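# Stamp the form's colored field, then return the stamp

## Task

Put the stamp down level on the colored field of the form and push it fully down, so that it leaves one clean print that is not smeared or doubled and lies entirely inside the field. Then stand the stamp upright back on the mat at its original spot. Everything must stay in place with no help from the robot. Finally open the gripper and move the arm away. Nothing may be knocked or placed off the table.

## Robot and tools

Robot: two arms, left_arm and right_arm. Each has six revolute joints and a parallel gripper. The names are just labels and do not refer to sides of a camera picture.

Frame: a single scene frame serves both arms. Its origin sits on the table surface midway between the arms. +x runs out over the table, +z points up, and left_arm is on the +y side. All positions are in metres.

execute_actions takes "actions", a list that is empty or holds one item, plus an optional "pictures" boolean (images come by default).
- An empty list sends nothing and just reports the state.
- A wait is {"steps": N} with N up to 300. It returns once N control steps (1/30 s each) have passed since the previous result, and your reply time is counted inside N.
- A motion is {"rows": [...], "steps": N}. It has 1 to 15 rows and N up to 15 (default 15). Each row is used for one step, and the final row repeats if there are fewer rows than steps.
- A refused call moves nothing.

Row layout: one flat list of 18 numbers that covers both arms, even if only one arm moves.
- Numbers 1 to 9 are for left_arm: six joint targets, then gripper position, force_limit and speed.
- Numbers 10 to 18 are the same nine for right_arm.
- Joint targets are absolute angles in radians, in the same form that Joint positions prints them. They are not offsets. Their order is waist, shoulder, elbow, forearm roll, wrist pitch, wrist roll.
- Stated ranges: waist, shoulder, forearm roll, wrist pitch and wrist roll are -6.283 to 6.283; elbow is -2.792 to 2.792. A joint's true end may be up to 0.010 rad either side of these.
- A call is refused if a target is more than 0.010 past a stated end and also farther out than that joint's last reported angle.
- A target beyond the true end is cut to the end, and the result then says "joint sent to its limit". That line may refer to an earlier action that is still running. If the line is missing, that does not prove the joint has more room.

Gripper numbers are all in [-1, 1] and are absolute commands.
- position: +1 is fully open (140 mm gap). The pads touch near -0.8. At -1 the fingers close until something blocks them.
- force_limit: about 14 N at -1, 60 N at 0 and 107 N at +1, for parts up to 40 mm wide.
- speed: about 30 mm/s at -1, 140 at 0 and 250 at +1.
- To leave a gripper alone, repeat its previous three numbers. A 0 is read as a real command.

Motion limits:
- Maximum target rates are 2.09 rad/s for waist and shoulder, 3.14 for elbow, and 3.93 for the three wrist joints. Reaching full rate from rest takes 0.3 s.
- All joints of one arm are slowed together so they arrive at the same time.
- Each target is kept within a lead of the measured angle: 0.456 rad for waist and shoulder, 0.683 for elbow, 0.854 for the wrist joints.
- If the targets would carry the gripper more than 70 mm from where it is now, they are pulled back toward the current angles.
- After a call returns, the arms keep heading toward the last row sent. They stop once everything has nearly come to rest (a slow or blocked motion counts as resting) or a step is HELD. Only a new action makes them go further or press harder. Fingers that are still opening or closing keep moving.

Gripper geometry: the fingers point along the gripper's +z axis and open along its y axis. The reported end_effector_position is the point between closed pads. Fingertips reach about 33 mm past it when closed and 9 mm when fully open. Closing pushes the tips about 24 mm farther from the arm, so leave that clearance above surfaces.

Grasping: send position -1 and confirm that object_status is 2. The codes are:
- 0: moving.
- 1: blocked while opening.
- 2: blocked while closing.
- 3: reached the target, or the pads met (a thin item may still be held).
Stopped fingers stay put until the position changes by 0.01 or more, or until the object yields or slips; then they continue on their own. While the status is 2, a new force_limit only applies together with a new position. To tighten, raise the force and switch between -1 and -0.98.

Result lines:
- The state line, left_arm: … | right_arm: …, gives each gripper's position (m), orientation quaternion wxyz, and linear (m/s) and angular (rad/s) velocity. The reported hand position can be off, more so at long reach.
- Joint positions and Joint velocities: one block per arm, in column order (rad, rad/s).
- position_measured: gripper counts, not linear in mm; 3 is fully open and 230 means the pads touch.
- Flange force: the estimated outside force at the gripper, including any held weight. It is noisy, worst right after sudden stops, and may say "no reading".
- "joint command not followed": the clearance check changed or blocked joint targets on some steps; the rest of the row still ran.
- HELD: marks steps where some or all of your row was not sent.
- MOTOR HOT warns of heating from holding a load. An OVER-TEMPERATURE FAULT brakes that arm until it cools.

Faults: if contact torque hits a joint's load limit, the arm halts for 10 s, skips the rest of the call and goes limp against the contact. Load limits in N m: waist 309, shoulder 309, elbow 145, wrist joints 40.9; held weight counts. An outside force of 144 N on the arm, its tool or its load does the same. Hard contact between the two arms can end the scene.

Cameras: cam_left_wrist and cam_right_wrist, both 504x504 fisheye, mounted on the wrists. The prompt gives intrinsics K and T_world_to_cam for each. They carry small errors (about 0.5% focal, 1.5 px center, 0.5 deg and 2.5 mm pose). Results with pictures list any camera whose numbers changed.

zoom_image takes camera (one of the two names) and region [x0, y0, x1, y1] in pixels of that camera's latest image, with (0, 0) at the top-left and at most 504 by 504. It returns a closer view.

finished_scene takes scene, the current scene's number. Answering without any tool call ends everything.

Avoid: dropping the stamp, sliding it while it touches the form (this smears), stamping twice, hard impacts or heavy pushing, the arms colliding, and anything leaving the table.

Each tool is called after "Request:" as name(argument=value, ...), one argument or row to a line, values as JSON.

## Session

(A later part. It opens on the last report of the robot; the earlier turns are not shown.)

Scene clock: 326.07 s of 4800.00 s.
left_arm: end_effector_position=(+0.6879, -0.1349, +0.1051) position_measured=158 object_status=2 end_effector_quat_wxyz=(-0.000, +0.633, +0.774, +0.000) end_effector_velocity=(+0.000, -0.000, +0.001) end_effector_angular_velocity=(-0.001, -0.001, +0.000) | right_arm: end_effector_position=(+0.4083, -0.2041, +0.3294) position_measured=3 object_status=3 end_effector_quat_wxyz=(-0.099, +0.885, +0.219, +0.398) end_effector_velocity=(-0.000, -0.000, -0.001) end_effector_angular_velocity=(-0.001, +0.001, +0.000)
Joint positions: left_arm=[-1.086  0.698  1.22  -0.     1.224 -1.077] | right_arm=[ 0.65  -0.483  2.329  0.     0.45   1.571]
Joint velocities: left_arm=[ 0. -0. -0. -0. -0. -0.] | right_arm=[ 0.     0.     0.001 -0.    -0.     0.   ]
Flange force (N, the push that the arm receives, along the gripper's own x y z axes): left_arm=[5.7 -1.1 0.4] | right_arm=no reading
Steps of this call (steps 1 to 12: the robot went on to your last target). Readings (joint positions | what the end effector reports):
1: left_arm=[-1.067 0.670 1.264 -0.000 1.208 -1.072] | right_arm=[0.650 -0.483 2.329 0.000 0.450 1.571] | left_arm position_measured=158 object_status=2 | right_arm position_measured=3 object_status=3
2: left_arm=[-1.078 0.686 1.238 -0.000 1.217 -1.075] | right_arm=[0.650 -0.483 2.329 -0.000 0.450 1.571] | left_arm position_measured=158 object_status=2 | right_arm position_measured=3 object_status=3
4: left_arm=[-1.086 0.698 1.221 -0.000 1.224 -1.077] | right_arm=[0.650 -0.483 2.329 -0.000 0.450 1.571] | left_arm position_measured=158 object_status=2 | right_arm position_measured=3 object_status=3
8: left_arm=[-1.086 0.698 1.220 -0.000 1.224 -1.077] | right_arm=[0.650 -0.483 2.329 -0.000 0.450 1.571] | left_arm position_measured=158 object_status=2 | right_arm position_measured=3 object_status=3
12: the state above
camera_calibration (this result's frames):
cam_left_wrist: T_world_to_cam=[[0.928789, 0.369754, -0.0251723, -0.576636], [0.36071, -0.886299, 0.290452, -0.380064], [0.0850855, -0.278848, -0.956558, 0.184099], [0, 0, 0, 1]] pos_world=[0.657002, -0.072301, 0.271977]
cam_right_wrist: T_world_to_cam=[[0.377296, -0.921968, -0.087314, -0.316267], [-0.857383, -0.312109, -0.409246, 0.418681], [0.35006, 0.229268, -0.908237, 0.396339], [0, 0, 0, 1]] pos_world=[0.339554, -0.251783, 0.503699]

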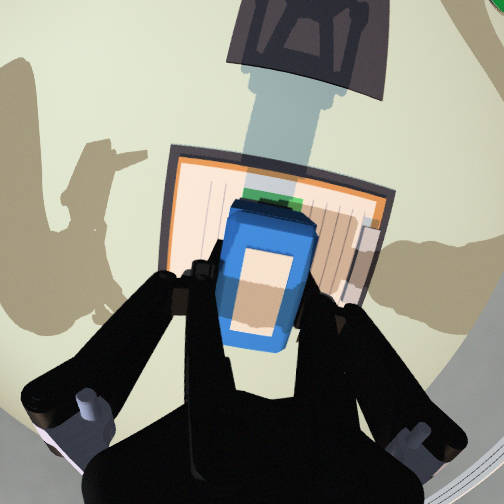

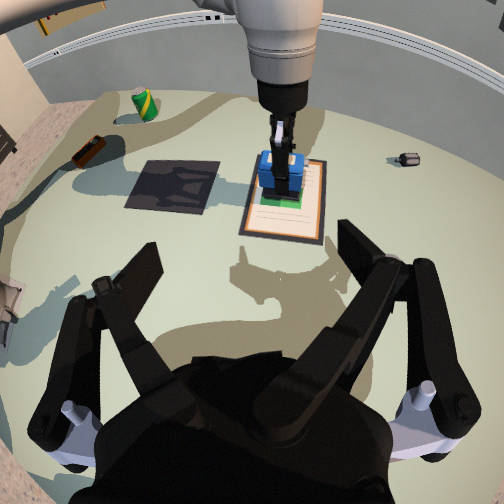

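Request:
execute_actions(
  actions=[
    {"rows": [[-1.0793,0.7130,1.2289,0,1.1998,-1.0705,-1,0.6,0, 0.65,-0.483,2.3286,0,0.45,1.571,1,0,0]], "steps": 12},
  ],
)

Request:
zoom_image(
  camera="cam_left_wrist",
  region=[200, 150, 360, 270],
)

Request:
zoom_image(
  camera="cam_right_wrist",
  region=[235, 150, 345, 240],
)

Scene clock: 371.83 s of 4800.00 s.
left_arm: end_effector_position=(+0.6943, -0.1325, +0.0861) position_measured=158 object_status=2 end_effector_quat_wxyz=(-0.000, +0.633, +0.774, +0.000) end_effector_velocity=(+0.001, -0.001, +0.001) end_effector_angular_velocity=(-0.003, -0.002, +0.000) | right_arm: end_effector_position=(+0.4083, -0.2041, +0.3294) position_measured=3 object_status=3 end_effector_quat_wxyz=(-0.099, +0.885, +0.219, +0.398) end_effector_velocity=(-0.000, -0.000, -0.001) end_effector_angular_velocity=(-0.001, +0.002, +0.001)
Joint positions: left_arm=[-1.079  0.713  1.229  0.     1.2   -1.071] | right_arm=[ 0.65  -0.483  2.329 -0.     0.45   1.571]
Joint velocities: left_arm=[-0.    -0.    -0.002 -0.001 -0.    -0.   ] | right_arm=[ 0.     0.001  0.001  0.     0.    -0.001]
Flange force (N, the push that the arm receives, along the gripper's own x y z axes): left_arm=[6.8 -1.8 -1.3] | right_arm=no reading
Steps of this call (steps 1 to 30: the robot went on to your last target; steps 31 to 1361: nothing new was sent; steps 1362 to 1373: all 12 steps of this action). Readings (joint positions | what the end effector reports):
1362: left_arm=[-1.086 0.698 1.220 0.000 1.224 -1.077] | right_arm=[0.650 -0.483 2.329 -0.000 0.450 1.571] | left_arm position_measured=158 object_status=2 | right_arm position_measured=3 object_status=3
1363: left_arm=[-1.084 0.702 1.222 0.000 1.215 -1.075] | right_arm=[0.650 -0.483 2.329 -0.000 0.450 1.571] | left_arm position_measured=158 object_status=2 | right_arm position_measured=3 object_status=3
1365: left_arm=[-1.079 0.713 1.230 0.000 1.201 -1.071] | right_arm=[0.650 -0.483 2.329 -0.000 0.450 1.571] | left_arm position_measured=158 object_status=2 | right_arm position_measured=3 object_status=3
1369: left_arm=[-1.079 0.713 1.229 0.000 1.200 -1.071] | right_arm=[0.650 -0.483 2.329 -0.000 0.450 1.571] | left_arm position_measured=158 object_status=2 | right_arm position_measured=3 object_status=3
1373: the state above
camera_calibration (this result's frames):
cam_left_wrist: T_world_to_cam=[[0.928745, 0.369869, -0.0251045, -0.583897], [0.360811, -0.886294, 0.290341, -0.374699], [0.0851384, -0.278711, -0.956594, 0.166089], [0, 0, 0, 1]] pos_world=[0.663346, -0.0698374, 0.253012]
cam_right_wrist: T_world_to_cam=[[0.377296, -0.921968, -0.0873141, -0.316267], [-0.857383, -0.312109, -0.409246, 0.418681], [0.35006, 0.229268, -0.908237, 0.396339], [0, 0, 0, 1]] pos_world=[0.339554, -0.251783, 0.503699]

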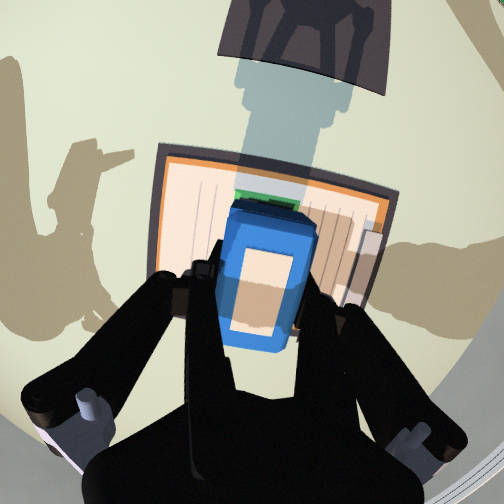

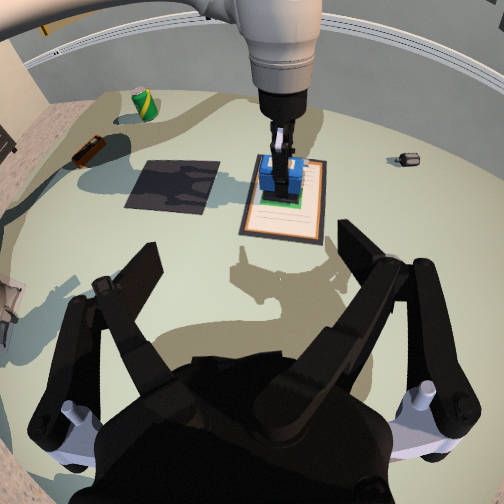

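Region (200, 150, 360, 270) of cam_left_wrist's 504x504 image, scaled by 3.150, with more detail than that image has; it fills the top 378 rows of this view, and the rest is white.

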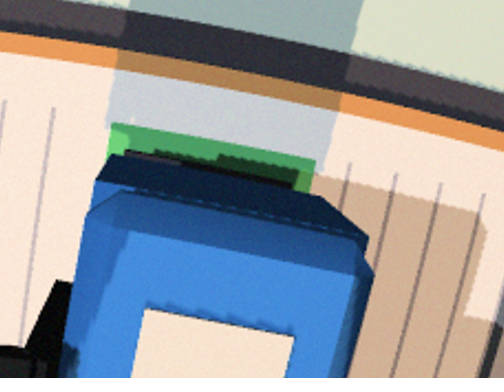

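Region (235, 150, 345, 240) of cam_right_wrist's 504x504 image, scaled by 4.582, with more detail than that image has; it fills the top 412 rows of this view, and the rest is white.

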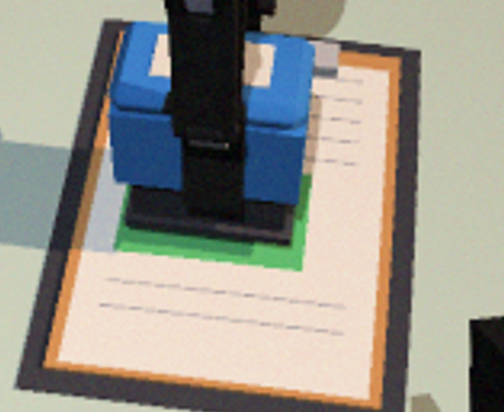

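Request:
execute_actions(
  actions=[
    {"rows": [[-1.0793,0.7167,1.2337,0,1.1912,-1.0705,-1,0.6,0, 0.65,-0.483,2.3286,0,0.45,1.571,1,0,0],[-1.0793,0.7167,1.2337,0,1.1912,-1.0705,-1,0.6,0, 0.65,-0.483,2.3286,0,0.45,1.571,1,0,0],[-1.0793,0.7167,1.2337,0,1.1912,-1.0705,-1,0.6,0, 0.65,-0.483,2.3286,0,0.45,1.571,1,0,0],[-1.0793,0.7206,1.2384,0,1.1826,-1.0705,-1,0.6,0, 0.65,-0.483,2.3286,0,0.45,1.571,1,0,0],[-1.0793,0.7206,1.2384,0,1.1826,-1.0705,-1,0.6,0, 0.65,-0.483,2.3286,0,0.45,1.571,1,0,0],[-1.0793,0.7206,1.2384,0,1.1826,-1.0705,-1,0.6,0, 0.65,-0.483,2.3286,0,0.45,1.571,1,0,0],[-1.0793,0.7245,1.2430,0,1.1741,-1.0705,-1,0.6,0, 0.65,-0.483,2.3286,0,0.45,1.571,1,0,0]], "steps": 15},
  ],
)

Scene clock: 425.40 s of 4800.00 s.
left_arm: end_effector_position=(+0.6941, -0.1325, +0.0680) position_measured=158 object_status=2 end_effector_quat_wxyz=(-0.000, +0.633, +0.774, -0.000) end_effector_velocity=(-0.000, +0.000, -0.001) end_effector_angular_velocity=(+0.001, +0.001, +0.001) | right_arm: end_effector_position=(+0.4083, -0.2041, +0.3294) position_measured=3 object_status=3 end_effector_quat_wxyz=(-0.099, +0.885, +0.219, +0.398) end_effector_velocity=(+0.000, -0.000, -0.001) end_effector_angular_velocity=(-0.000, +0.001, -0.001)
Joint positions: left_arm=[-1.079  0.725  1.243 -0.     1.174 -1.071] | right_arm=[ 0.65  -0.483  2.329 -0.     0.45   1.571]
Joint velocities: left_arm=[ 0.     0.001  0.    -0.001  0.    -0.   ] | right_arm=[-0.     0.001  0.    -0.    -0.     0.   ]
Flange force (N, the push that the arm receives, along the gripper's own x y z axes): left_arm=[10.2 -4.4 -8.9] | right_arm=no reading
Steps of this call (steps 1 to 15: the robot went on to your last target; steps 16 to 1592: nothing new was sent; steps 1593 to 1607: all 15 steps of this action). Readings (joint positions | what the end effector reports):
1593: left_arm=[-1.079 0.713 1.229 -0.000 1.199 -1.070] | right_arm=[0.650 -0.483 2.329 0.000 0.450 1.571] | left_arm position_measured=158 object_status=2 | right_arm position_measured=3 object_status=3
1594: left_arm=[-1.079 0.715 1.231 -0.000 1.193 -1.070] | right_arm=[0.650 -0.483 2.329 -0.000 0.450 1.571] | left_arm position_measured=158 object_status=2 | right_arm position_measured=3 object_status=3
1596: left_arm=[-1.079 0.717 1.234 -0.000 1.190 -1.070] | right_arm=[0.650 -0.483 2.329 -0.000 0.450 1.571] | left_arm position_measured=158 object_status=2 | right_arm position_measured=3 object_status=3
1600: left_arm=[-1.079 0.723 1.241 -0.000 1.176 -1.070] | right_arm=[0.650 -0.483 2.329 0.000 0.450 1.571] | left_arm position_measured=158 object_status=2 | right_arm position_measured=3 object_status=3
1607: the state above
camera_calibration (this result's frames):
cam_left_wrist: T_world_to_cam=[[0.928767, 0.369802, -0.0252828, -0.584165], [0.360794, -0.886291, 0.290371, -0.369465], [0.0849718, -0.278809, -0.95658, 0.14892], [0, 0, 0, 1]] pos_world=[0.6632, -0.0699081, 0.234967]
cam_right_wrist: T_world_to_cam=[[0.377295, -0.921968, -0.0873139, -0.316268], [-0.857383, -0.312108, -0.409246, 0.418681], [0.35006, 0.229268, -0.908237, 0.39634], [0, 0, 0, 1]] pos_world=[0.339554, -0.251783, 0.503699]

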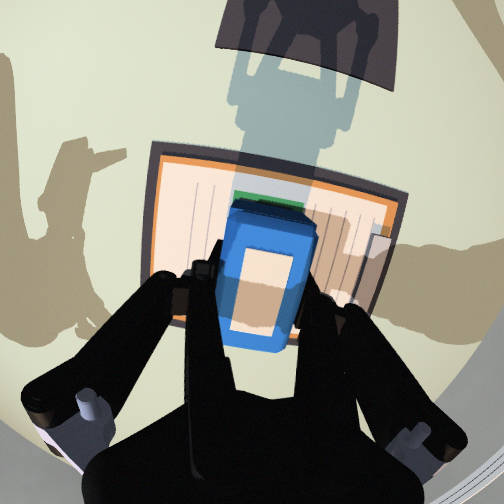

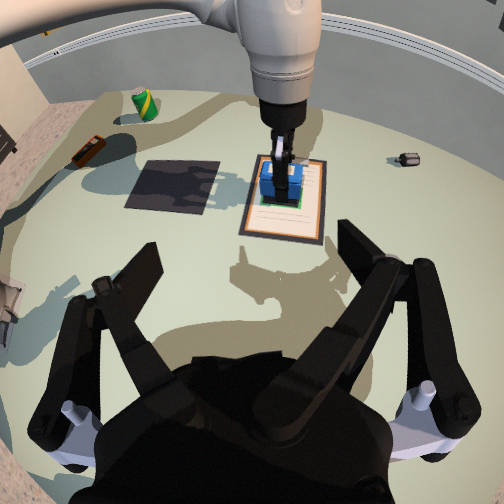

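Request:
zoom_image(
  camera="cam_right_wrist",
  region=[235, 150, 345, 240],
)

Region (235, 150, 345, 240) of cam_right_wrist's 504x504 image, scaled by 4.582, with more detail than that image has; it fills the top 412 rows of this view, and the rest is white.

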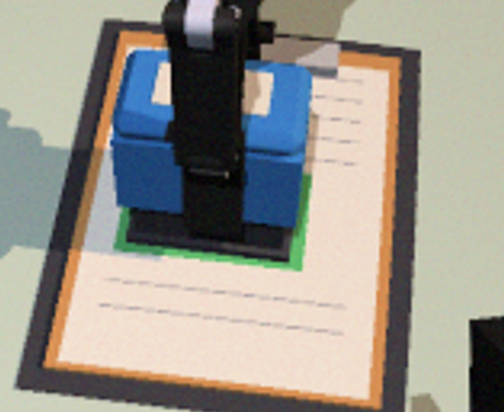

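Request:
execute_actions(
  actions=[
    {"rows": [[-1.0793,0.7272,1.2460,0,1.1684,-1.0705,-1,0.6,0, 0.65,-0.483,2.3286,0,0.45,1.571,1,0,0],[-1.0793,0.7272,1.2460,0,1.1684,-1.0705,-1,0.6,0, 0.65,-0.483,2.3286,0,0.45,1.571,1,0,0],[-1.0793,0.7272,1.2460,0,1.1684,-1.0705,-1,0.6,0, 0.65,-0.483,2.3286,0,0.45,1.571,1,0,0],[-1.0793,0.7298,1.2490,0,1.1628,-1.0705,-1,0.6,0, 0.65,-0.483,2.3286,0,0.45,1.571,1,0,0],[-1.0793,0.7298,1.2490,0,1.1628,-1.0705,-1,0.6,0, 0.65,-0.483,2.3286,0,0.45,1.571,1,0,0],[-1.0793,0.7298,1.2490,0,1.1628,-1.0705,-1,0.6,0, 0.65,-0.483,2.3286,0,0.45,1.571,1,0,0],[-1.0793,0.7325,1.2519,0,1.1572,-1.0705,-1,0.6,0, 0.65,-0.483,2.3286,0,0.45,1.571,1,0,0]], "steps": 13},
  ],
)

Request:
zoom_image(
  camera="cam_right_wrist",
  region=[235, 150, 345, 240],
)

Scene clock: 442.20 s of 4800.00 s.
left_arm: end_effector_position=(+0.6942, -0.1325, +0.0561) position_measured=158 object_status=2 end_effector_quat_wxyz=(-0.000, +0.633, +0.774, +0.000) end_effector_velocity=(+0.000, -0.000, +0.002) end_effector_angular_velocity=(-0.001, -0.001, +0.001) | right_arm: end_effector_position=(+0.4083, -0.2041, +0.3294) position_measured=3 object_status=3 end_effector_quat_wxyz=(-0.099, +0.885, +0.219, +0.398) end_effector_velocity=(+0.000, -0.000, +0.000) end_effector_angular_velocity=(+0.000, -0.000, -0.001)
Joint positions: left_arm=[-1.079  0.733  1.252 -0.     1.157 -1.07 ] | right_arm=[ 0.65  -0.483  2.329 -0.     0.45   1.571]
Joint velocities: left_arm=[ 0.    -0.002 -0.     0.     0.    -0.001] | right_arm=[-0.     0.    -0.    -0.     0.     0.001]
Flange force (N, the push that the arm receives, along the gripper's own x y z axes): left_arm=[3.5 0.5 -8.0] | right_arm=no reading
Steps of this call (steps 1 to 15: the robot went on to your last target; steps 16 to 491: nothing new was sent; steps 492 to 504: all 13 steps of this action). Readings (joint positions | what the end effector reports):
492: left_arm=[-1.079 0.725 1.243 0.000 1.174 -1.070] | right_arm=[0.650 -0.483 2.329 -0.000 0.450 1.571] | left_arm position_measured=158 object_status=2 | right_arm position_measured=3 object_status=3
493: left_arm=[-1.079 0.726 1.245 0.000 1.170 -1.071] | right_arm=[0.650 -0.483 2.329 -0.000 0.450 1.571] | left_arm position_measured=158 object_status=2 | right_arm position_measured=3 object_status=3
495: left_arm=[-1.079 0.727 1.246 0.000 1.168 -1.070] | right_arm=[0.650 -0.483 2.329 0.000 0.450 1.571] | left_arm position_measured=158 object_status=2 | right_arm position_measured=3 object_status=3
499: left_arm=[-1.079 0.731 1.251 -0.000 1.158 -1.070] | right_arm=[0.650 -0.483 2.329 -0.000 0.450 1.571] | left_arm position_measured=158 object_status=2 | right_arm position_measured=3 object_status=3
504: the state above
camera_calibration (this result's frames):
cam_left_wrist: T_world_to_cam=[[0.928768, 0.369805, -0.025169, -0.584541], [0.360763, -0.886292, 0.290407, -0.365955], [0.085087, -0.278801, -0.956572, 0.137445], [0, 0, 0, 1]] pos_world=[0.663231, -0.0698568, 0.223039]
cam_right_wrist: T_world_to_cam=[[0.377296, -0.921968, -0.0873141, -0.316267], [-0.857383, -0.312108, -0.409246, 0.418681], [0.35006, 0.229268, -0.908237, 0.39634], [0, 0, 0, 1]] pos_world=[0.339554, -0.251782, 0.503699]

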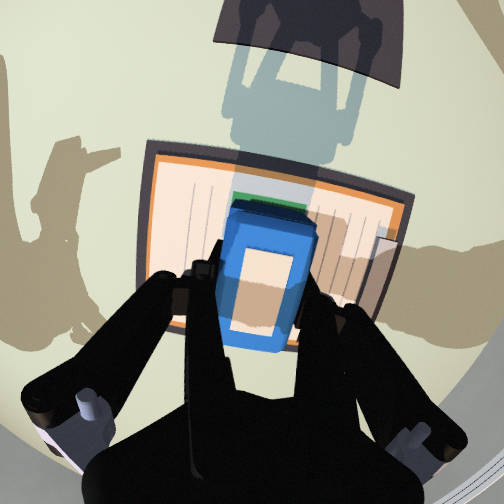

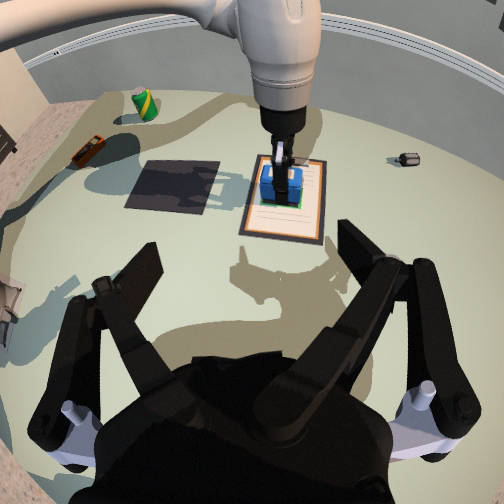

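Region (235, 150, 345, 240) of cam_right_wrist's 504x504 image, scaled by 4.582, with more detail than that image has; it fills the top 412 rows of this view, and the rest is white.

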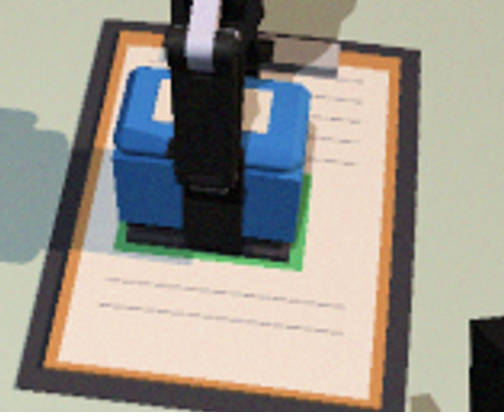

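Request:
execute_actions(
  actions=[
    {"rows": [[-1.0793,0.7346,1.2540,0,1.1530,-1.0705,-1,0.6,0, 0.65,-0.483,2.3286,0,0.45,1.571,1,0,0],[-1.0793,0.7346,1.2540,0,1.1530,-1.0705,-1,0.6,0, 0.65,-0.483,2.3286,0,0.45,1.571,1,0,0],[-1.0793,0.7346,1.2540,0,1.1530,-1.0705,-1,0.6,0, 0.65,-0.483,2.3286,0,0.45,1.571,1,0,0],[-1.0793,0.7367,1.2561,0,1.1488,-1.0705,-1,0.6,0, 0.65,-0.483,2.3286,0,0.45,1.571,1,0,0]], "steps": 10},
  ],
)

Request:
zoom_image(
  camera="cam_right_wrist",
  region=[235, 150, 345, 240],
)

Scene clock: 450.17 s of 4800.00 s.
left_arm: end_effector_position=(+0.6942, -0.1326, +0.0503) position_measured=158 object_status=2 end_effector_quat_wxyz=(+0.000, +0.633, +0.774, +0.000) end_effector_velocity=(-0.000, -0.000, -0.000) end_effector_angular_velocity=(-0.000, +0.000, -0.000) | right_arm: end_effector_position=(+0.4083, -0.2041, +0.3294) position_measured=3 object_status=3 end_effector_quat_wxyz=(-0.099, +0.885, +0.219, +0.398) end_effector_velocity=(-0.000, -0.000, -0.000) end_effector_angular_velocity=(-0.001, +0.000, +0.000)
Joint positions: left_arm=[-1.079  0.737  1.256  0.     1.149 -1.071] | right_arm=[ 0.65  -0.483  2.329  0.     0.45   1.571]
Joint velocities: left_arm=[-0.  0. -0. -0. -0. -0.] | right_arm=[-0.    -0.     0.001 -0.     0.    -0.001]
Flange force (N, the push that the arm receives, along the gripper's own x y z axes): left_arm=[8.6 -4.2 -8.8] | right_arm=no reading
Steps of this call (steps 1 to 15: the robot went on to your last target; steps 16 to 229: nothing new was sent; steps 230 to 239: all 10 steps of this action). Readings (joint positions | what the end effector reports):
230: left_arm=[-1.079 0.733 1.252 0.000 1.157 -1.070] | right_arm=[0.650 -0.483 2.329 -0.000 0.450 1.571] | left_arm position_measured=158 object_status=2 | right_arm position_measured=3 object_status=3
231: left_arm=[-1.079 0.733 1.253 0.000 1.154 -1.070] | right_arm=[0.650 -0.483 2.329 -0.000 0.450 1.571] | left_arm position_measured=158 object_status=2 | right_arm position_measured=3 object_status=3
233: left_arm=[-1.079 0.734 1.254 0.000 1.153 -1.070] | right_arm=[0.650 -0.483 2.329 0.000 0.450 1.571] | left_arm position_measured=158 object_status=2 | right_arm position_measured=3 object_status=3
237: left_arm=[-1.079 0.737 1.256 0.000 1.149 -1.070] | right_arm=[0.650 -0.483 2.329 0.000 0.450 1.571] | left_arm position_measured=158 object_status=2 | right_arm position_measured=3 object_status=3
239: the state above
camera_calibration (this result's frames):
cam_left_wrist: T_world_to_cam=[[0.928801, 0.369734, -0.0250144, -0.584744], [0.360629, -0.886265, 0.290655, -0.364303], [0.0852957, -0.278982, -0.956501, 0.131722], [0, 0, 0, 1]] pos_world=[0.663254, -0.0699218, 0.217252]
cam_right_wrist: T_world_to_cam=[[0.377295, -0.921968, -0.0873143, -0.316267], [-0.857383, -0.312108, -0.409246, 0.418681], [0.35006, 0.229269, -0.908237, 0.39634], [0, 0, 0, 1]] pos_world=[0.339554, -0.251783, 0.503699]

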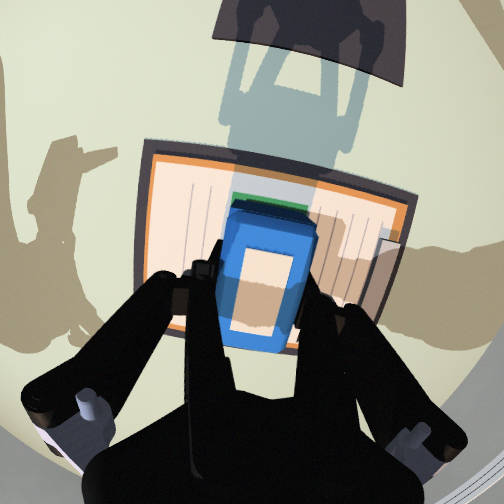

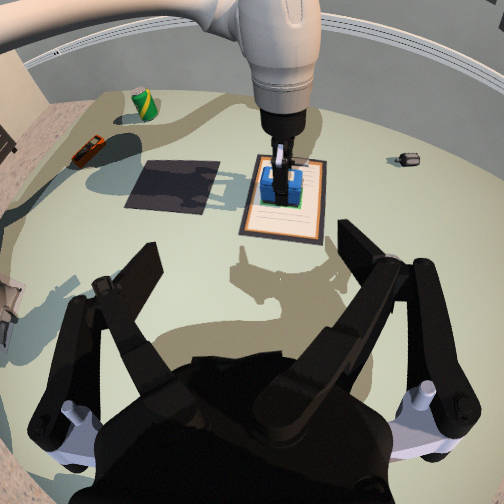

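Region (235, 150, 345, 240) of cam_right_wrist's 504x504 image, scaled by 4.582, with more detail than that image has; it fills the top 412 rows of this view, and the rest is white.

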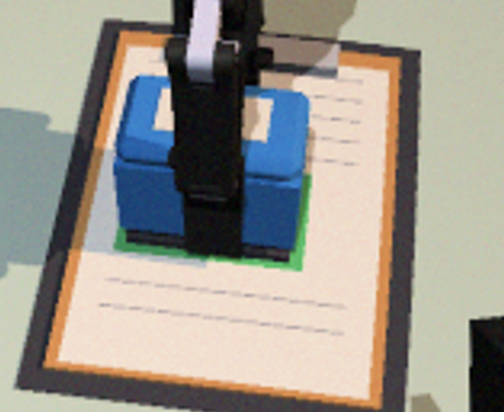

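Request:
execute_actions(
  actions=[
    {"rows": [[-1.0793,0.7378,1.2572,0,1.1466,-1.0705,-1,0.6,0, 0.65,-0.483,2.3286,0,0.45,1.571,1,0,0],[-1.0793,0.7378,1.2572,0,1.1466,-1.0705,-1,0.6,0, 0.65,-0.483,2.3286,0,0.45,1.571,1,0,0],[-1.0793,0.7387,1.2582,0,1.1446,-1.0705,-1,0.6,0, 0.65,-0.483,2.3286,0,0.45,1.571,1,0,0]], "steps": 9},
  ],
)

Request:
zoom_image(
  camera="cam_right_wrist",
  region=[235, 150, 345, 240],
)

Scene clock: 460.23 s of 4800.00 s.
left_arm: end_effector_position=(+0.6943, -0.1327, +0.0473) position_measured=158 object_status=2 end_effector_quat_wxyz=(+0.000, +0.633, +0.774, -0.000) end_effector_velocity=(-0.001, +0.000, -0.000) end_effector_angular_velocity=(+0.000, +0.002, -0.000) | right_arm: end_effector_position=(+0.4083, -0.2041, +0.3294) position_measured=3 object_status=3 end_effector_quat_wxyz=(-0.099, +0.885, +0.219, +0.398) end_effector_velocity=(-0.001, -0.000, -0.002) end_effector_angular_velocity=(-0.001, +0.003, -0.000)
Joint positions: left_arm=[-1.079  0.739  1.258 -0.     1.145 -1.07 ] | right_arm=[ 0.65  -0.483  2.329 -0.     0.45   1.571]
Joint velocities: left_arm=[ 0.    -0.     0.001 -0.001  0.     0.001] | right_arm=[ 0.     0.     0.002 -0.     0.     0.001]
Flange force (N, the push that the arm receives, along the gripper's own x y z axes): left_arm=[1.1 1.1 -8.9] | right_arm=no reading
Steps of this call (steps 1 to 15: the robot went on to your last target; steps 16 to 293: nothing new was sent; steps 294 to 302: all 9 steps of this action). Readings (joint positions | what the end effector reports):
294: left_arm=[-1.079 0.737 1.256 -0.000 1.149 -1.070] | right_arm=[0.650 -0.483 2.329 -0.000 0.450 1.571] | left_arm position_measured=158 object_status=2 | right_arm position_measured=3 object_status=3
295: left_arm=[-1.079 0.737 1.256 -0.000 1.147 -1.070] | right_arm=[0.650 -0.483 2.329 -0.000 0.450 1.571] | left_arm position_measured=158 object_status=2 | right_arm position_measured=3 object_status=3
297: left_arm=[-1.079 0.738 1.257 -0.000 1.145 -1.070] | right_arm=[0.650 -0.483 2.329 -0.000 0.450 1.571] | left_arm position_measured=158 object_status=2 | right_arm position_measured=3 object_status=3
301: left_arm=[-1.079 0.739 1.258 -0.000 1.145 -1.070] | right_arm=[0.650 -0.483 2.329 -0.000 0.450 1.571] | left_arm position_measured=158 object_status=2 | right_arm position_measured=3 object_status=3
302: the state above
camera_calibration (this result's frames):
cam_left_wrist: T_world_to_cam=[[0.928782, 0.36978, -0.0250245, -0.58484], [0.360664, -0.886205, 0.290795, -0.363534], [0.0853533, -0.27911, -0.956458, 0.12874], [0, 0, 0, 1]] pos_world=[0.663314, -0.0699716, 0.214213]
cam_right_wrist: T_world_to_cam=[[0.377296, -0.921968, -0.0873141, -0.316267], [-0.857383, -0.312108, -0.409246, 0.418681], [0.35006, 0.229268, -0.908237, 0.39634], [0, 0, 0, 1]] pos_world=[0.339554, -0.251782, 0.503699]

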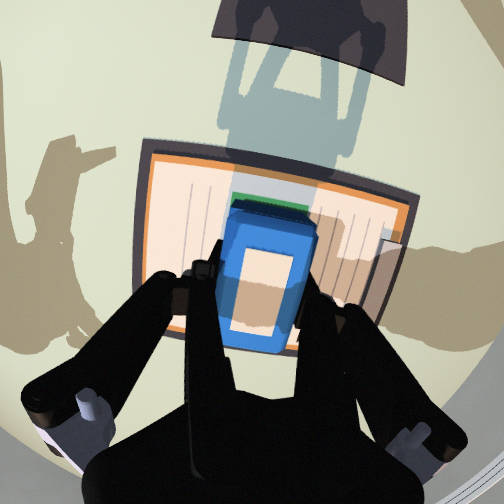

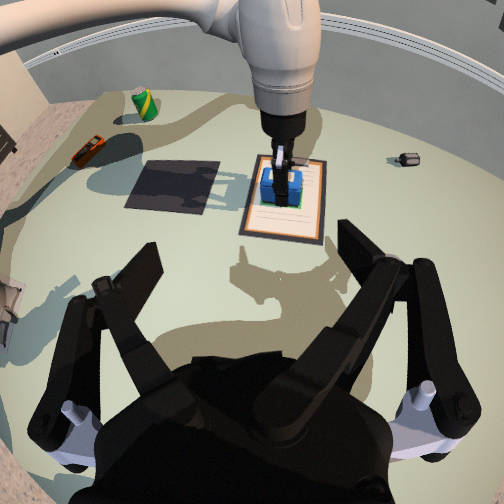

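Region (235, 150, 345, 240) of cam_right_wrist's 504x504 image, scaled by 4.582, with more detail than that image has; it fills the top 412 rows of this view, and the rest is white.

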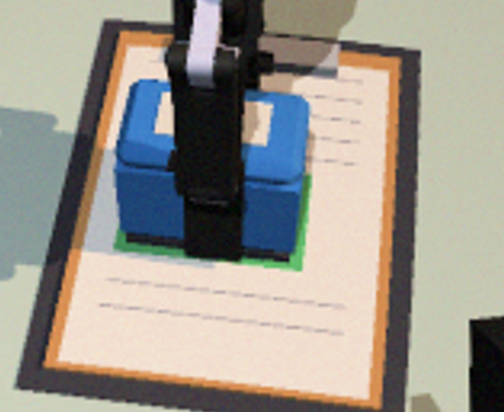

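Request:
execute_actions(
  actions=[
    {"rows": [[-1.0793,0.7396,1.2591,0,1.1429,-1.0705,-1,0.6,0, 0.65,-0.483,2.3286,0,0.45,1.571,1,0,0],[-1.0793,0.7396,1.2591,0,1.1429,-1.0705,-1,0.6,0, 0.65,-0.483,2.3286,0,0.45,1.571,1,0,0],[-1.0793,0.7405,1.2600,0,1.1411,-1.0705,-1,0.6,0, 0.65,-0.483,2.3286,0,0.45,1.571,1,0,0]], "steps": 9},
  ],
)

Request:
zoom_image(
  camera="cam_right_wrist",
  region=[235, 150, 345, 240],
)

Scene clock: 468.97 s of 4800.00 s.
left_arm: end_effector_position=(+0.6943, -0.1327, +0.0454) position_measured=158 object_status=2 end_effector_quat_wxyz=(+0.000, +0.633, +0.774, -0.000) end_effector_velocity=(+0.001, +0.000, -0.002) end_effector_angular_velocity=(+0.001, -0.000, +0.000) | right_arm: end_effector_position=(+0.4083, -0.2041, +0.3294) position_measured=3 object_status=3 end_effector_quat_wxyz=(-0.099, +0.885, +0.219, +0.398) end_effector_velocity=(+0.000, +0.000, +0.001) end_effector_angular_velocity=(+0.002, -0.001, -0.001)
Joint positions: left_arm=[-1.079  0.74   1.26  -0.     1.141 -1.07 ] | right_arm=[ 0.65  -0.483  2.329 -0.     0.45   1.571]
Joint velocities: left_arm=[ 0.     0.002 -0.001  0.001 -0.001 -0.001] | right_arm=[-0.    -0.    -0.002  0.     0.     0.001]
Flange force (N, the push that the arm receives, along the gripper's own x y z axes): left_arm=[10.7 -4.7 -49.2] | right_arm=no reading
Steps of this call (steps 1 to 15: the robot went on to your last target; steps 16 to 253: nothing new was sent; steps 254 to 262: all 9 steps of this action). Readings (joint positions | what the end effector reports):
254: left_arm=[-1.079 0.739 1.258 -0.000 1.144 -1.070] | right_arm=[0.650 -0.483 2.329 0.000 0.450 1.571] | left_arm position_measured=158 object_status=2 | right_arm position_measured=3 object_status=3
255: left_arm=[-1.079 0.739 1.259 -0.000 1.143 -1.071] | right_arm=[0.650 -0.483 2.329 -0.000 0.450 1.571] | left_arm position_measured=158 object_status=2 | right_arm position_measured=3 object_status=3
257: left_arm=[-1.079 0.740 1.260 -0.000 1.142 -1.070] | right_arm=[0.650 -0.483 2.329 -0.000 0.450 1.571] | left_arm position_measured=158 object_status=2 | right_arm position_measured=3 object_status=3
261: left_arm=[-1.079 0.740 1.260 -0.000 1.141 -1.071] | right_arm=[0.650 -0.483 2.329 -0.000 0.450 1.571] | left_arm position_measured=158 object_status=2 | right_arm position_measured=3 object_status=3
262: the state above
camera_calibration (this result's frames):
cam_left_wrist: T_world_to_cam=[[0.928798, 0.369752, -0.0248676, -0.584896], [0.360553, -0.886102, 0.291248, -0.36293], [0.0856546, -0.279477, -0.956324, 0.126656], [0, 0, 0, 1]] pos_world=[0.663256, -0.0699292, 0.212282]
cam_right_wrist: T_world_to_cam=[[0.377296, -0.921968, -0.0873141, -0.316267], [-0.857383, -0.312108, -0.409246, 0.418681], [0.35006, 0.229268, -0.908237, 0.39634], [0, 0, 0, 1]] pos_world=[0.339554, -0.251782, 0.503699]

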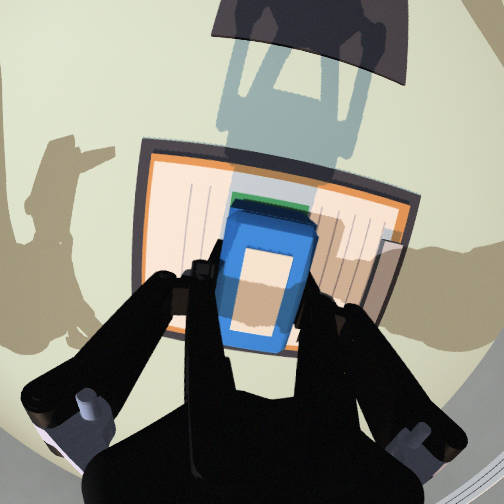

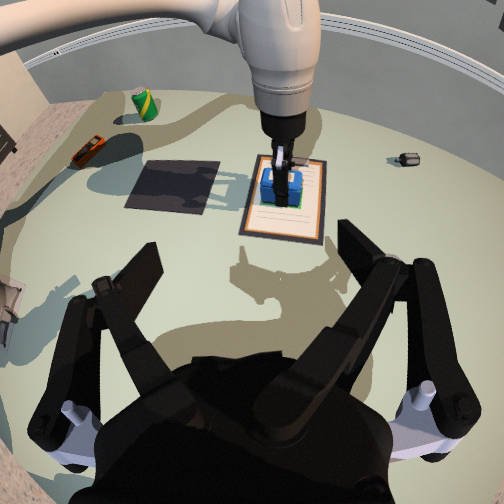

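Region (235, 150, 345, 240) of cam_right_wrist's 504x504 image, scaled by 4.582, with more detail than that image has; it fills the top 412 rows of this view, and the rest is white.

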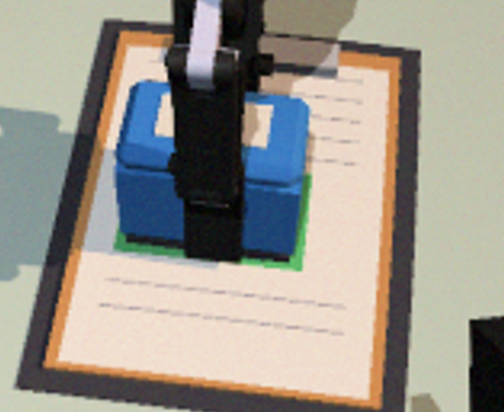

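Request:
execute_actions(
  actions=[
    {"rows": [[-1.0793,0.7387,1.2582,0,1.1446,-1.0705,-1,0.6,0, 0.65,-0.483,2.3286,0,0.45,1.571,1,0,0],[-1.0793,0.7387,1.2582,0,1.1446,-1.0705,-1,0.6,0, 0.65,-0.483,2.3286,0,0.45,1.571,1,0,0],[-1.0793,0.7325,1.2519,0,1.1572,-1.0705,-1,0.6,0, 0.65,-0.483,2.3286,0,0.45,1.571,1,0,0],[-1.0793,0.7325,1.2519,0,1.1572,-1.0705,-1,0.6,0, 0.65,-0.483,2.3286,0,0.45,1.571,1,0,0],[-1.0793,0.7258,1.2446,0,1.1713,-1.0705,-1,0.6,0, 0.65,-0.483,2.3286,0,0.45,1.571,1,0,0],[-1.0793,0.7258,1.2446,0,1.1713,-1.0705,-1,0.6,0, 0.65,-0.483,2.3286,0,0.45,1.571,1,0,0],[-1.0793,0.7193,1.2369,0,1.1855,-1.0705,-1,0.6,0, 0.65,-0.483,2.3286,0,0.45,1.571,1,0,0],[-1.0793,0.7193,1.2369,0,1.1855,-1.0705,-1,0.6,0, 0.65,-0.483,2.3286,0,0.45,1.571,1,0,0],[-1.0793,0.7130,1.2289,0,1.1998,-1.0705,-1,0.6,0, 0.65,-0.483,2.3286,0,0.45,1.571,1,0,0],[-1.0793,0.7130,1.2289,0,1.1998,-1.0705,-1,0.6,0, 0.65,-0.483,2.3286,0,0.45,1.571,1,0,0],[-1.0793,0.6987,1.2084,0,1.2345,-1.0705,-1,0.6,0, 0.65,-0.483,2.3286,0,0.45,1.571,1,0,0]], "steps": 15},
  ],
)

Request:
zoom_image(
  camera="cam_right_wrist",
  region=[225, 130, 345, 250],
)

Scene clock: 488.20 s of 4800.00 s.
left_arm: end_effector_position=(+0.6946, -0.1329, +0.1112) position_measured=158 object_status=2 end_effector_quat_wxyz=(+0.001, +0.633, +0.774, -0.000) end_effector_velocity=(-0.011, +0.012, -0.035) end_effector_angular_velocity=(+0.042, +0.036, +0.001) | right_arm: end_effector_position=(+0.4083, -0.2041, +0.3294) position_measured=3 object_status=3 end_effector_quat_wxyz=(-0.099, +0.885, +0.219, +0.398) end_effector_velocity=(+0.001, +0.000, +0.000) end_effector_angular_velocity=(-0.000, +0.000, +0.000)
Joint positions: left_arm=[-1.079  0.698  1.208  0.     1.234 -1.07 ] | right_arm=[ 0.65  -0.483  2.329 -0.     0.45   1.571]
Joint velocities: left_arm=[-0.     0.024  0.025 -0.001  0.006 -0.   ] | right_arm=[-0.     0.001 -0.001  0.    -0.    -0.   ]
Flange force (N, the push that the arm receives, along the gripper's own x y z axes): left_arm=[7.6 -3.3 6.5] | right_arm=no reading
Steps of this call (steps 1 to 15: the robot went on to your last target; steps 16 to 562: nothing new was sent; steps 563 to 577: all 15 steps of this action). Readings (joint positions | what the end effector reports):
563: left_arm=[-1.079 0.740 1.260 -0.000 1.142 -1.070] | right_arm=[0.650 -0.483 2.329 -0.000 0.450 1.571] | left_arm position_measured=158 object_status=2 | right_arm position_measured=3 object_status=3
564: left_arm=[-1.079 0.740 1.260 -0.000 1.143 -1.070] | right_arm=[0.650 -0.483 2.329 -0.000 0.450 1.571] | left_arm position_measured=158 object_status=2 | right_arm position_measured=3 object_status=3
566: left_arm=[-1.079 0.737 1.256 -0.000 1.153 -1.071] | right_arm=[0.650 -0.483 2.329 -0.000 0.450 1.571] | left_arm position_measured=158 object_status=2 | right_arm position_measured=3 object_status=3
570: left_arm=[-1.079 0.723 1.240 -0.000 1.180 -1.070] | right_arm=[0.650 -0.483 2.329 -0.000 0.450 1.571] | left_arm position_measured=158 object_status=2 | right_arm position_measured=3 object_status=3
577: the state above
camera_calibration (this result's frames):
cam_left_wrist: T_world_to_cam=[[0.928802, 0.369766, -0.0245032, -0.583494], [0.360391, -0.885899, 0.292064, -0.382357], [0.0862882, -0.2801, -0.956085, 0.188943], [0, 0, 0, 1]] pos_world=[0.663444, -0.0700502, 0.278021]
cam_right_wrist: T_world_to_cam=[[0.377296, -0.921968, -0.087314, -0.316267], [-0.857383, -0.312108, -0.409246, 0.418681], [0.35006, 0.229268, -0.908237, 0.39634], [0, 0, 0, 1]] pos_world=[0.339554, -0.251782, 0.503699]

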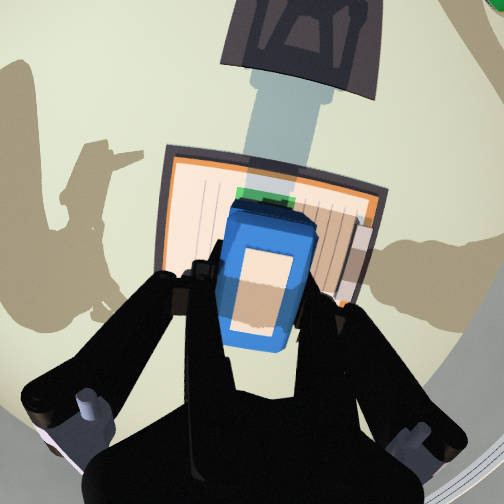

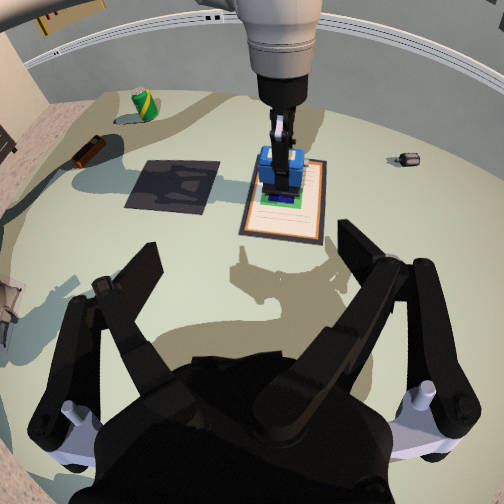

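Region (225, 130, 345, 250) of cam_right_wrist's 504x504 image, scaled by 4.200, with more detail than that image has.

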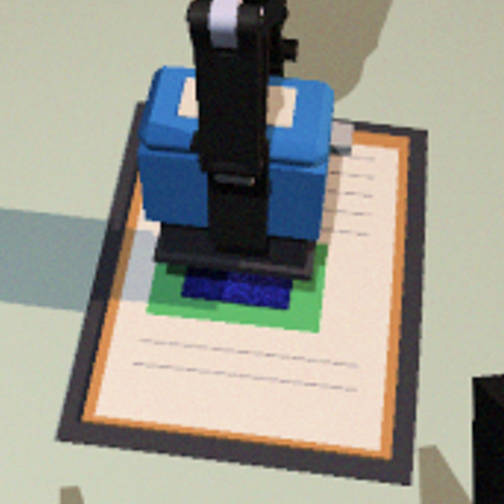

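Request:
execute_actions(
  actions=[
    {"rows": [[-1.0354,0.6316,1.3150,0,1.1951,-1.0586,-1,0.6,0, 0.65,-0.483,2.3286,0,0.45,1.571,1,0,0],[-1.0354,0.6316,1.3150,0,1.1951,-1.0586,-1,0.6,0, 0.65,-0.483,2.3286,0,0.45,1.571,1,0,0],[-1.0354,0.6316,1.3150,0,1.1951,-1.0586,-1,0.6,0, 0.65,-0.483,2.3286,0,0.45,1.571,1,0,0],[-0.9915,0.5645,1.4216,0,1.1556,-1.0467,-1,0.6,0, 0.65,-0.483,2.3286,0,0.45,1.571,1,0,0],[-0.9915,0.5645,1.4216,0,1.1556,-1.0467,-1,0.6,0, 0.65,-0.483,2.3286,0,0.45,1.571,1,0,0],[-0.9915,0.5645,1.4216,0,1.1556,-1.0467,-1,0.6,0, 0.65,-0.483,2.3286,0,0.45,1.571,1,0,0],[-0.9476,0.4973,1.5281,0,1.1162,-1.0348,-1,0.6,0, 0.65,-0.483,2.3286,0,0.45,1.571,1,0,0],[-0.9476,0.4973,1.5281,0,1.1162,-1.0348,-1,0.6,0, 0.65,-0.483,2.3286,0,0.45,1.571,1,0,0],[-0.9476,0.4973,1.5281,0,1.1162,-1.0348,-1,0.6,0, 0.65,-0.483,2.3286,0,0.45,1.571,1,0,0],[-0.9037,0.4302,1.6347,0,1.0767,-1.0229,-1,0.6,0, 0.65,-0.483,2.3286,0,0.45,1.571,1,0,0],[-0.9037,0.4302,1.6347,0,1.0767,-1.0229,-1,0.6,0, 0.65,-0.483,2.3286,0,0.45,1.571,1,0,0],[-0.9037,0.4302,1.6347,0,1.0767,-1.0229,-1,0.6,0, 0.65,-0.483,2.3286,0,0.45,1.571,1,0,0],[-0.8598,0.3631,1.7413,0,1.0373,-1.011,-1,0.6,0, 0.65,-0.483,2.3286,0,0.45,1.571,1,0,0]], "steps": 15},
  ],
  pictures=false,
)

Request:
execute_actions(
  actions=[
    {"rows": [[-0.8598,0.3631,1.7413,0,1.0373,-1.011,-1,0.6,0, 0.65,-0.483,2.3286,0,0.45,1.571,1,0,0]], "steps": 10},
  ],
  pictures=false,
)

Request:
execute_actions(
  actions=[
    {"rows": [[-0.8598,0.3760,1.7530,0,1.0126,-1.011,-1,0.6,0, 0.65,-0.483,2.3286,0,0.45,1.571,1,0,0],[-0.8598,0.3760,1.7530,0,1.0126,-1.011,-1,0.6,0, 0.65,-0.483,2.3286,0,0.45,1.571,1,0,0],[-0.8598,0.3760,1.7530,0,1.0126,-1.011,-1,0.6,0, 0.65,-0.483,2.3286,0,0.45,1.571,1,0,0],[-0.8598,0.3890,1.7647,0,0.9879,-1.011,-1,0.6,0, 0.65,-0.483,2.3286,0,0.45,1.571,1,0,0],[-0.8598,0.3890,1.7647,0,0.9879,-1.011,-1,0.6,0, 0.65,-0.483,2.3286,0,0.45,1.571,1,0,0],[-0.8598,0.3890,1.7647,0,0.9879,-1.011,-1,0.6,0, 0.65,-0.483,2.3286,0,0.45,1.571,1,0,0],[-0.8598,0.3970,1.7720,0,0.9726,-1.011,-1,0.6,0, 0.65,-0.483,2.3286,0,0.45,1.571,1,0,0],[-0.8598,0.3970,1.7720,0,0.9726,-1.011,-1,0.6,0, 0.65,-0.483,2.3286,0,0.45,1.571,1,0,0],[-0.8598,0.3970,1.7720,0,0.9726,-1.011,-1,0.6,0, 0.65,-0.483,2.3286,0,0.45,1.571,1,0,0],[-0.8598,0.4016,1.7762,0,0.9638,-1.011,-1,0.6,0, 0.65,-0.483,2.3286,0,0.45,1.571,1,0,0]], "steps": 15},
  ],
)

Scene clock: 521.97 s of 4800.00 s.
left_arm: end_effector_position=(+0.6654, +0.1132, +0.1177) position_measured=158 object_status=2 end_effector_quat_wxyz=(-0.000, +0.579, +0.815, -0.000) end_effector_velocity=(-0.180, +0.559, -0.022) end_effector_angular_velocity=(-0.001, -0.000, +0.316) | right_arm: end_effector_position=(+0.4083, -0.2041, +0.3294) position_measured=3 object_status=3 end_effector_quat_wxyz=(-0.099, +0.885, +0.219, +0.398) end_effector_velocity=(-0.000, +0.000, +0.001) end_effector_angular_velocity=(+0.001, -0.001, +0.000)
Joint positions: left_arm=[-0.893  0.414  1.66  -0.     1.067 -1.02 ] | right_arm=[ 0.65  -0.483  2.329 -0.     0.45   1.571]
Joint velocities: left_arm=[ 0.432 -0.661  1.043 -0.    -0.383  0.117] | right_arm=[ 0.    -0.001  0.     0.     0.    -0.   ]
Flange force (N, the push that the arm receives, along the gripper's own x y z axes): left_arm=[3.2 0.1 1.8] | right_arm=no reading
Steps of this call (steps 1 to 15: the robot went on to your last target; steps 16 to 998: nothing new was sent; steps 999 to 1013: all 15 steps of this action). Readings (joint positions | what the end effector reports):
999: left_arm=[-1.079 0.698 1.209 -0.000 1.234 -1.070] | right_arm=[0.650 -0.483 2.329 0.000 0.450 1.571] | left_arm position_measured=158 object_status=2 | right_arm position_measured=3 object_status=3
1000: left_arm=[-1.076 0.693 1.219 -0.000 1.231 -1.070] | right_arm=[0.650 -0.483 2.329 0.000 0.450 1.571] | left_arm position_measured=158 object_status=2 | right_arm position_measured=3 object_status=3
1002: left_arm=[-1.054 0.661 1.271 -0.000 1.212 -1.064] | right_arm=[0.650 -0.483 2.329 -0.000 0.450 1.571] | left_arm position_measured=158 object_status=2 | right_arm position_measured=3 object_status=3
1006: left_arm=[-0.995 0.570 1.413 -0.000 1.159 -1.048] | right_arm=[0.650 -0.483 2.329 -0.000 0.450 1.571] | left_arm position_measured=158 object_status=2 | right_arm position_measured=3 object_status=3
1013: the state above

Scene clock: 522.30 s of 4800.00 s.
left_arm: end_effector_position=(+0.6499, +0.1559, +0.1155) position_measured=158 object_status=2 end_effector_quat_wxyz=(+0.000, +0.569, +0.822, -0.000) end_effector_velocity=(-0.000, +0.000, -0.001) end_effector_angular_velocity=(+0.001, +0.001, +0.000) | right_arm: end_effector_position=(+0.4083, -0.2041, +0.3294) position_measured=3 object_status=3 end_effector_quat_wxyz=(-0.099, +0.885, +0.219, +0.398) end_effector_velocity=(-0.000, -0.000, -0.001) end_effector_angular_velocity=(-0.000, +0.001, -0.000)
Joint positions: left_arm=[-0.86   0.363  1.741 -0.     1.037 -1.011] | right_arm=[ 0.65  -0.483  2.329 -0.     0.45   1.571]
Joint velocities: left_arm=[-0.     0.     0.001  0.     0.    -0.001] | right_arm=[-0.     0.     0.001  0.     0.    -0.   ]
Flange force (N, the push that the arm receives, along the gripper's own x y z axes): left_arm=[4.2 -0.4 -0.1] | right_arm=no reading
Steps of this call (steps 1 to 10: all 10 steps of this action). Readings (joint positions | what the end effector reports):
1: left_arm=[-0.879 0.393 1.694 -0.000 1.055 -1.016] | right_arm=[0.650 -0.483 2.329 0.000 0.450 1.571] | left_arm position_measured=158 object_status=2 | right_arm position_measured=3 object_status=3
2: left_arm=[-0.868 0.376 1.721 -0.000 1.045 -1.013] | right_arm=[0.650 -0.483 2.329 -0.000 0.450 1.571] | left_arm position_measured=158 object_status=2 | right_arm position_measured=3 object_status=3
4: left_arm=[-0.860 0.363 1.741 -0.000 1.038 -1.011] | right_arm=[0.650 -0.483 2.329 -0.000 0.450 1.571] | left_arm position_measured=158 object_status=2 | right_arm position_measured=3 object_status=3
8: left_arm=[-0.860 0.363 1.741 -0.000 1.037 -1.011] | right_arm=[0.650 -0.483 2.329 0.000 0.450 1.571] | left_arm position_measured=158 object_status=2 | right_arm position_measured=3 object_status=3
10: the state above

Scene clock: 522.80 s of 4800.00 s.
left_arm: end_effector_position=(+0.6498, +0.1561, +0.0715) position_measured=158 object_status=2 end_effector_quat_wxyz=(-0.000, +0.569, +0.822, +0.000) end_effector_velocity=(+0.001, -0.000, +0.001) end_effector_angular_velocity=(-0.002, -0.002, -0.000) | right_arm: end_effector_position=(+0.4083, -0.2041, +0.3294) position_measured=3 object_status=3 end_effector_quat_wxyz=(-0.099, +0.885, +0.219, +0.398) end_effector_velocity=(+0.000, +0.000, +0.000) end_effector_angular_velocity=(-0.000, +0.000, +0.000)
Joint positions: left_arm=[-0.86   0.402  1.776  0.     0.964 -1.011] | right_arm=[ 0.65  -0.483  2.329 -0.     0.45   1.571]
Joint velocities: left_arm=[ 0.    -0.001 -0.001  0.    -0.001 -0.   ] | right_arm=[ 0.  0. -0.  0.  0. -0.]
Flange force (N, the push that the arm receives, along the gripper's own x y z axes): left_arm=[3.5 0.2 0.3] | right_arm=no reading
Steps of this call (steps 1 to 15: all 15 steps of this action). Readings (joint positions | what the end effector reports):
1: left_arm=[-0.860 0.363 1.742 0.000 1.036 -1.011] | right_arm=[0.650 -0.483 2.329 -0.000 0.450 1.571] | left_arm position_measured=158 object_status=2 | right_arm position_measured=3 object_status=3
2: left_arm=[-0.860 0.368 1.746 0.000 1.026 -1.011] | right_arm=[0.650 -0.483 2.329 -0.000 0.450 1.571] | left_arm position_measured=158 object_status=2 | right_arm position_measured=3 object_status=3
4: left_arm=[-0.860 0.377 1.754 0.000 1.012 -1.011] | right_arm=[0.650 -0.483 2.329 -0.000 0.450 1.571] | left_arm position_measured=158 object_status=2 | right_arm position_measured=3 object_status=3
8: left_arm=[-0.860 0.393 1.768 0.000 0.978 -1.011] | right_arm=[0.650 -0.483 2.329 0.000 0.450 1.571] | left_arm position_measured=158 object_status=2 | right_arm position_measured=3 object_status=3
15: the state above
camera_calibration (this result's frames):
cam_left_wrist: T_world_to_cam=[[0.858026, 0.512987, -0.0252186, -0.626028], [0.497332, -0.817573, 0.290234, -0.198124], [0.128268, -0.26157, -0.956623, 0.205696], [0, 0, 0, 1]] pos_world=[0.609297, 0.212968, 0.238489]
cam_right_wrist: T_world_to_cam=[[0.377295, -0.921968, -0.0873141, -0.316267], [-0.857383, -0.312108, -0.409246, 0.418681], [0.35006, 0.229268, -0.908237, 0.396339], [0, 0, 0, 1]] pos_world=[0.339554, -0.251783, 0.503699]

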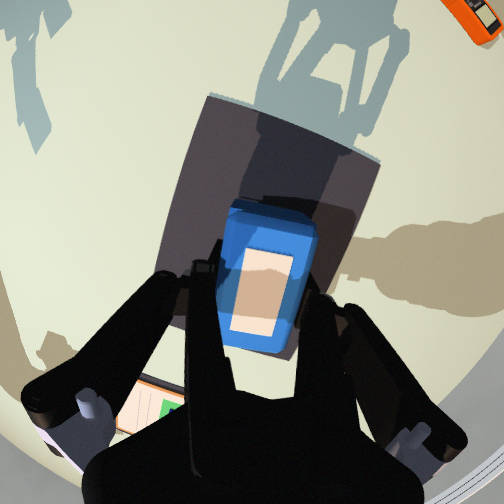

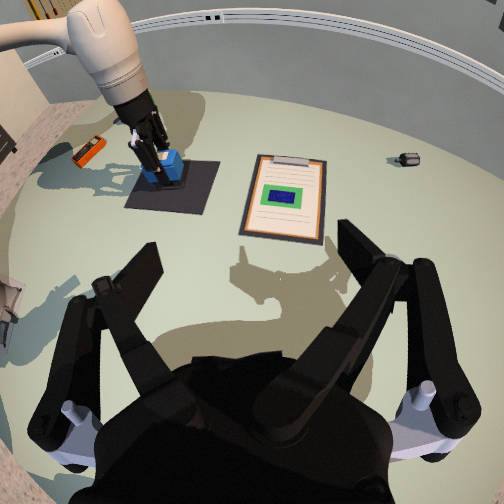

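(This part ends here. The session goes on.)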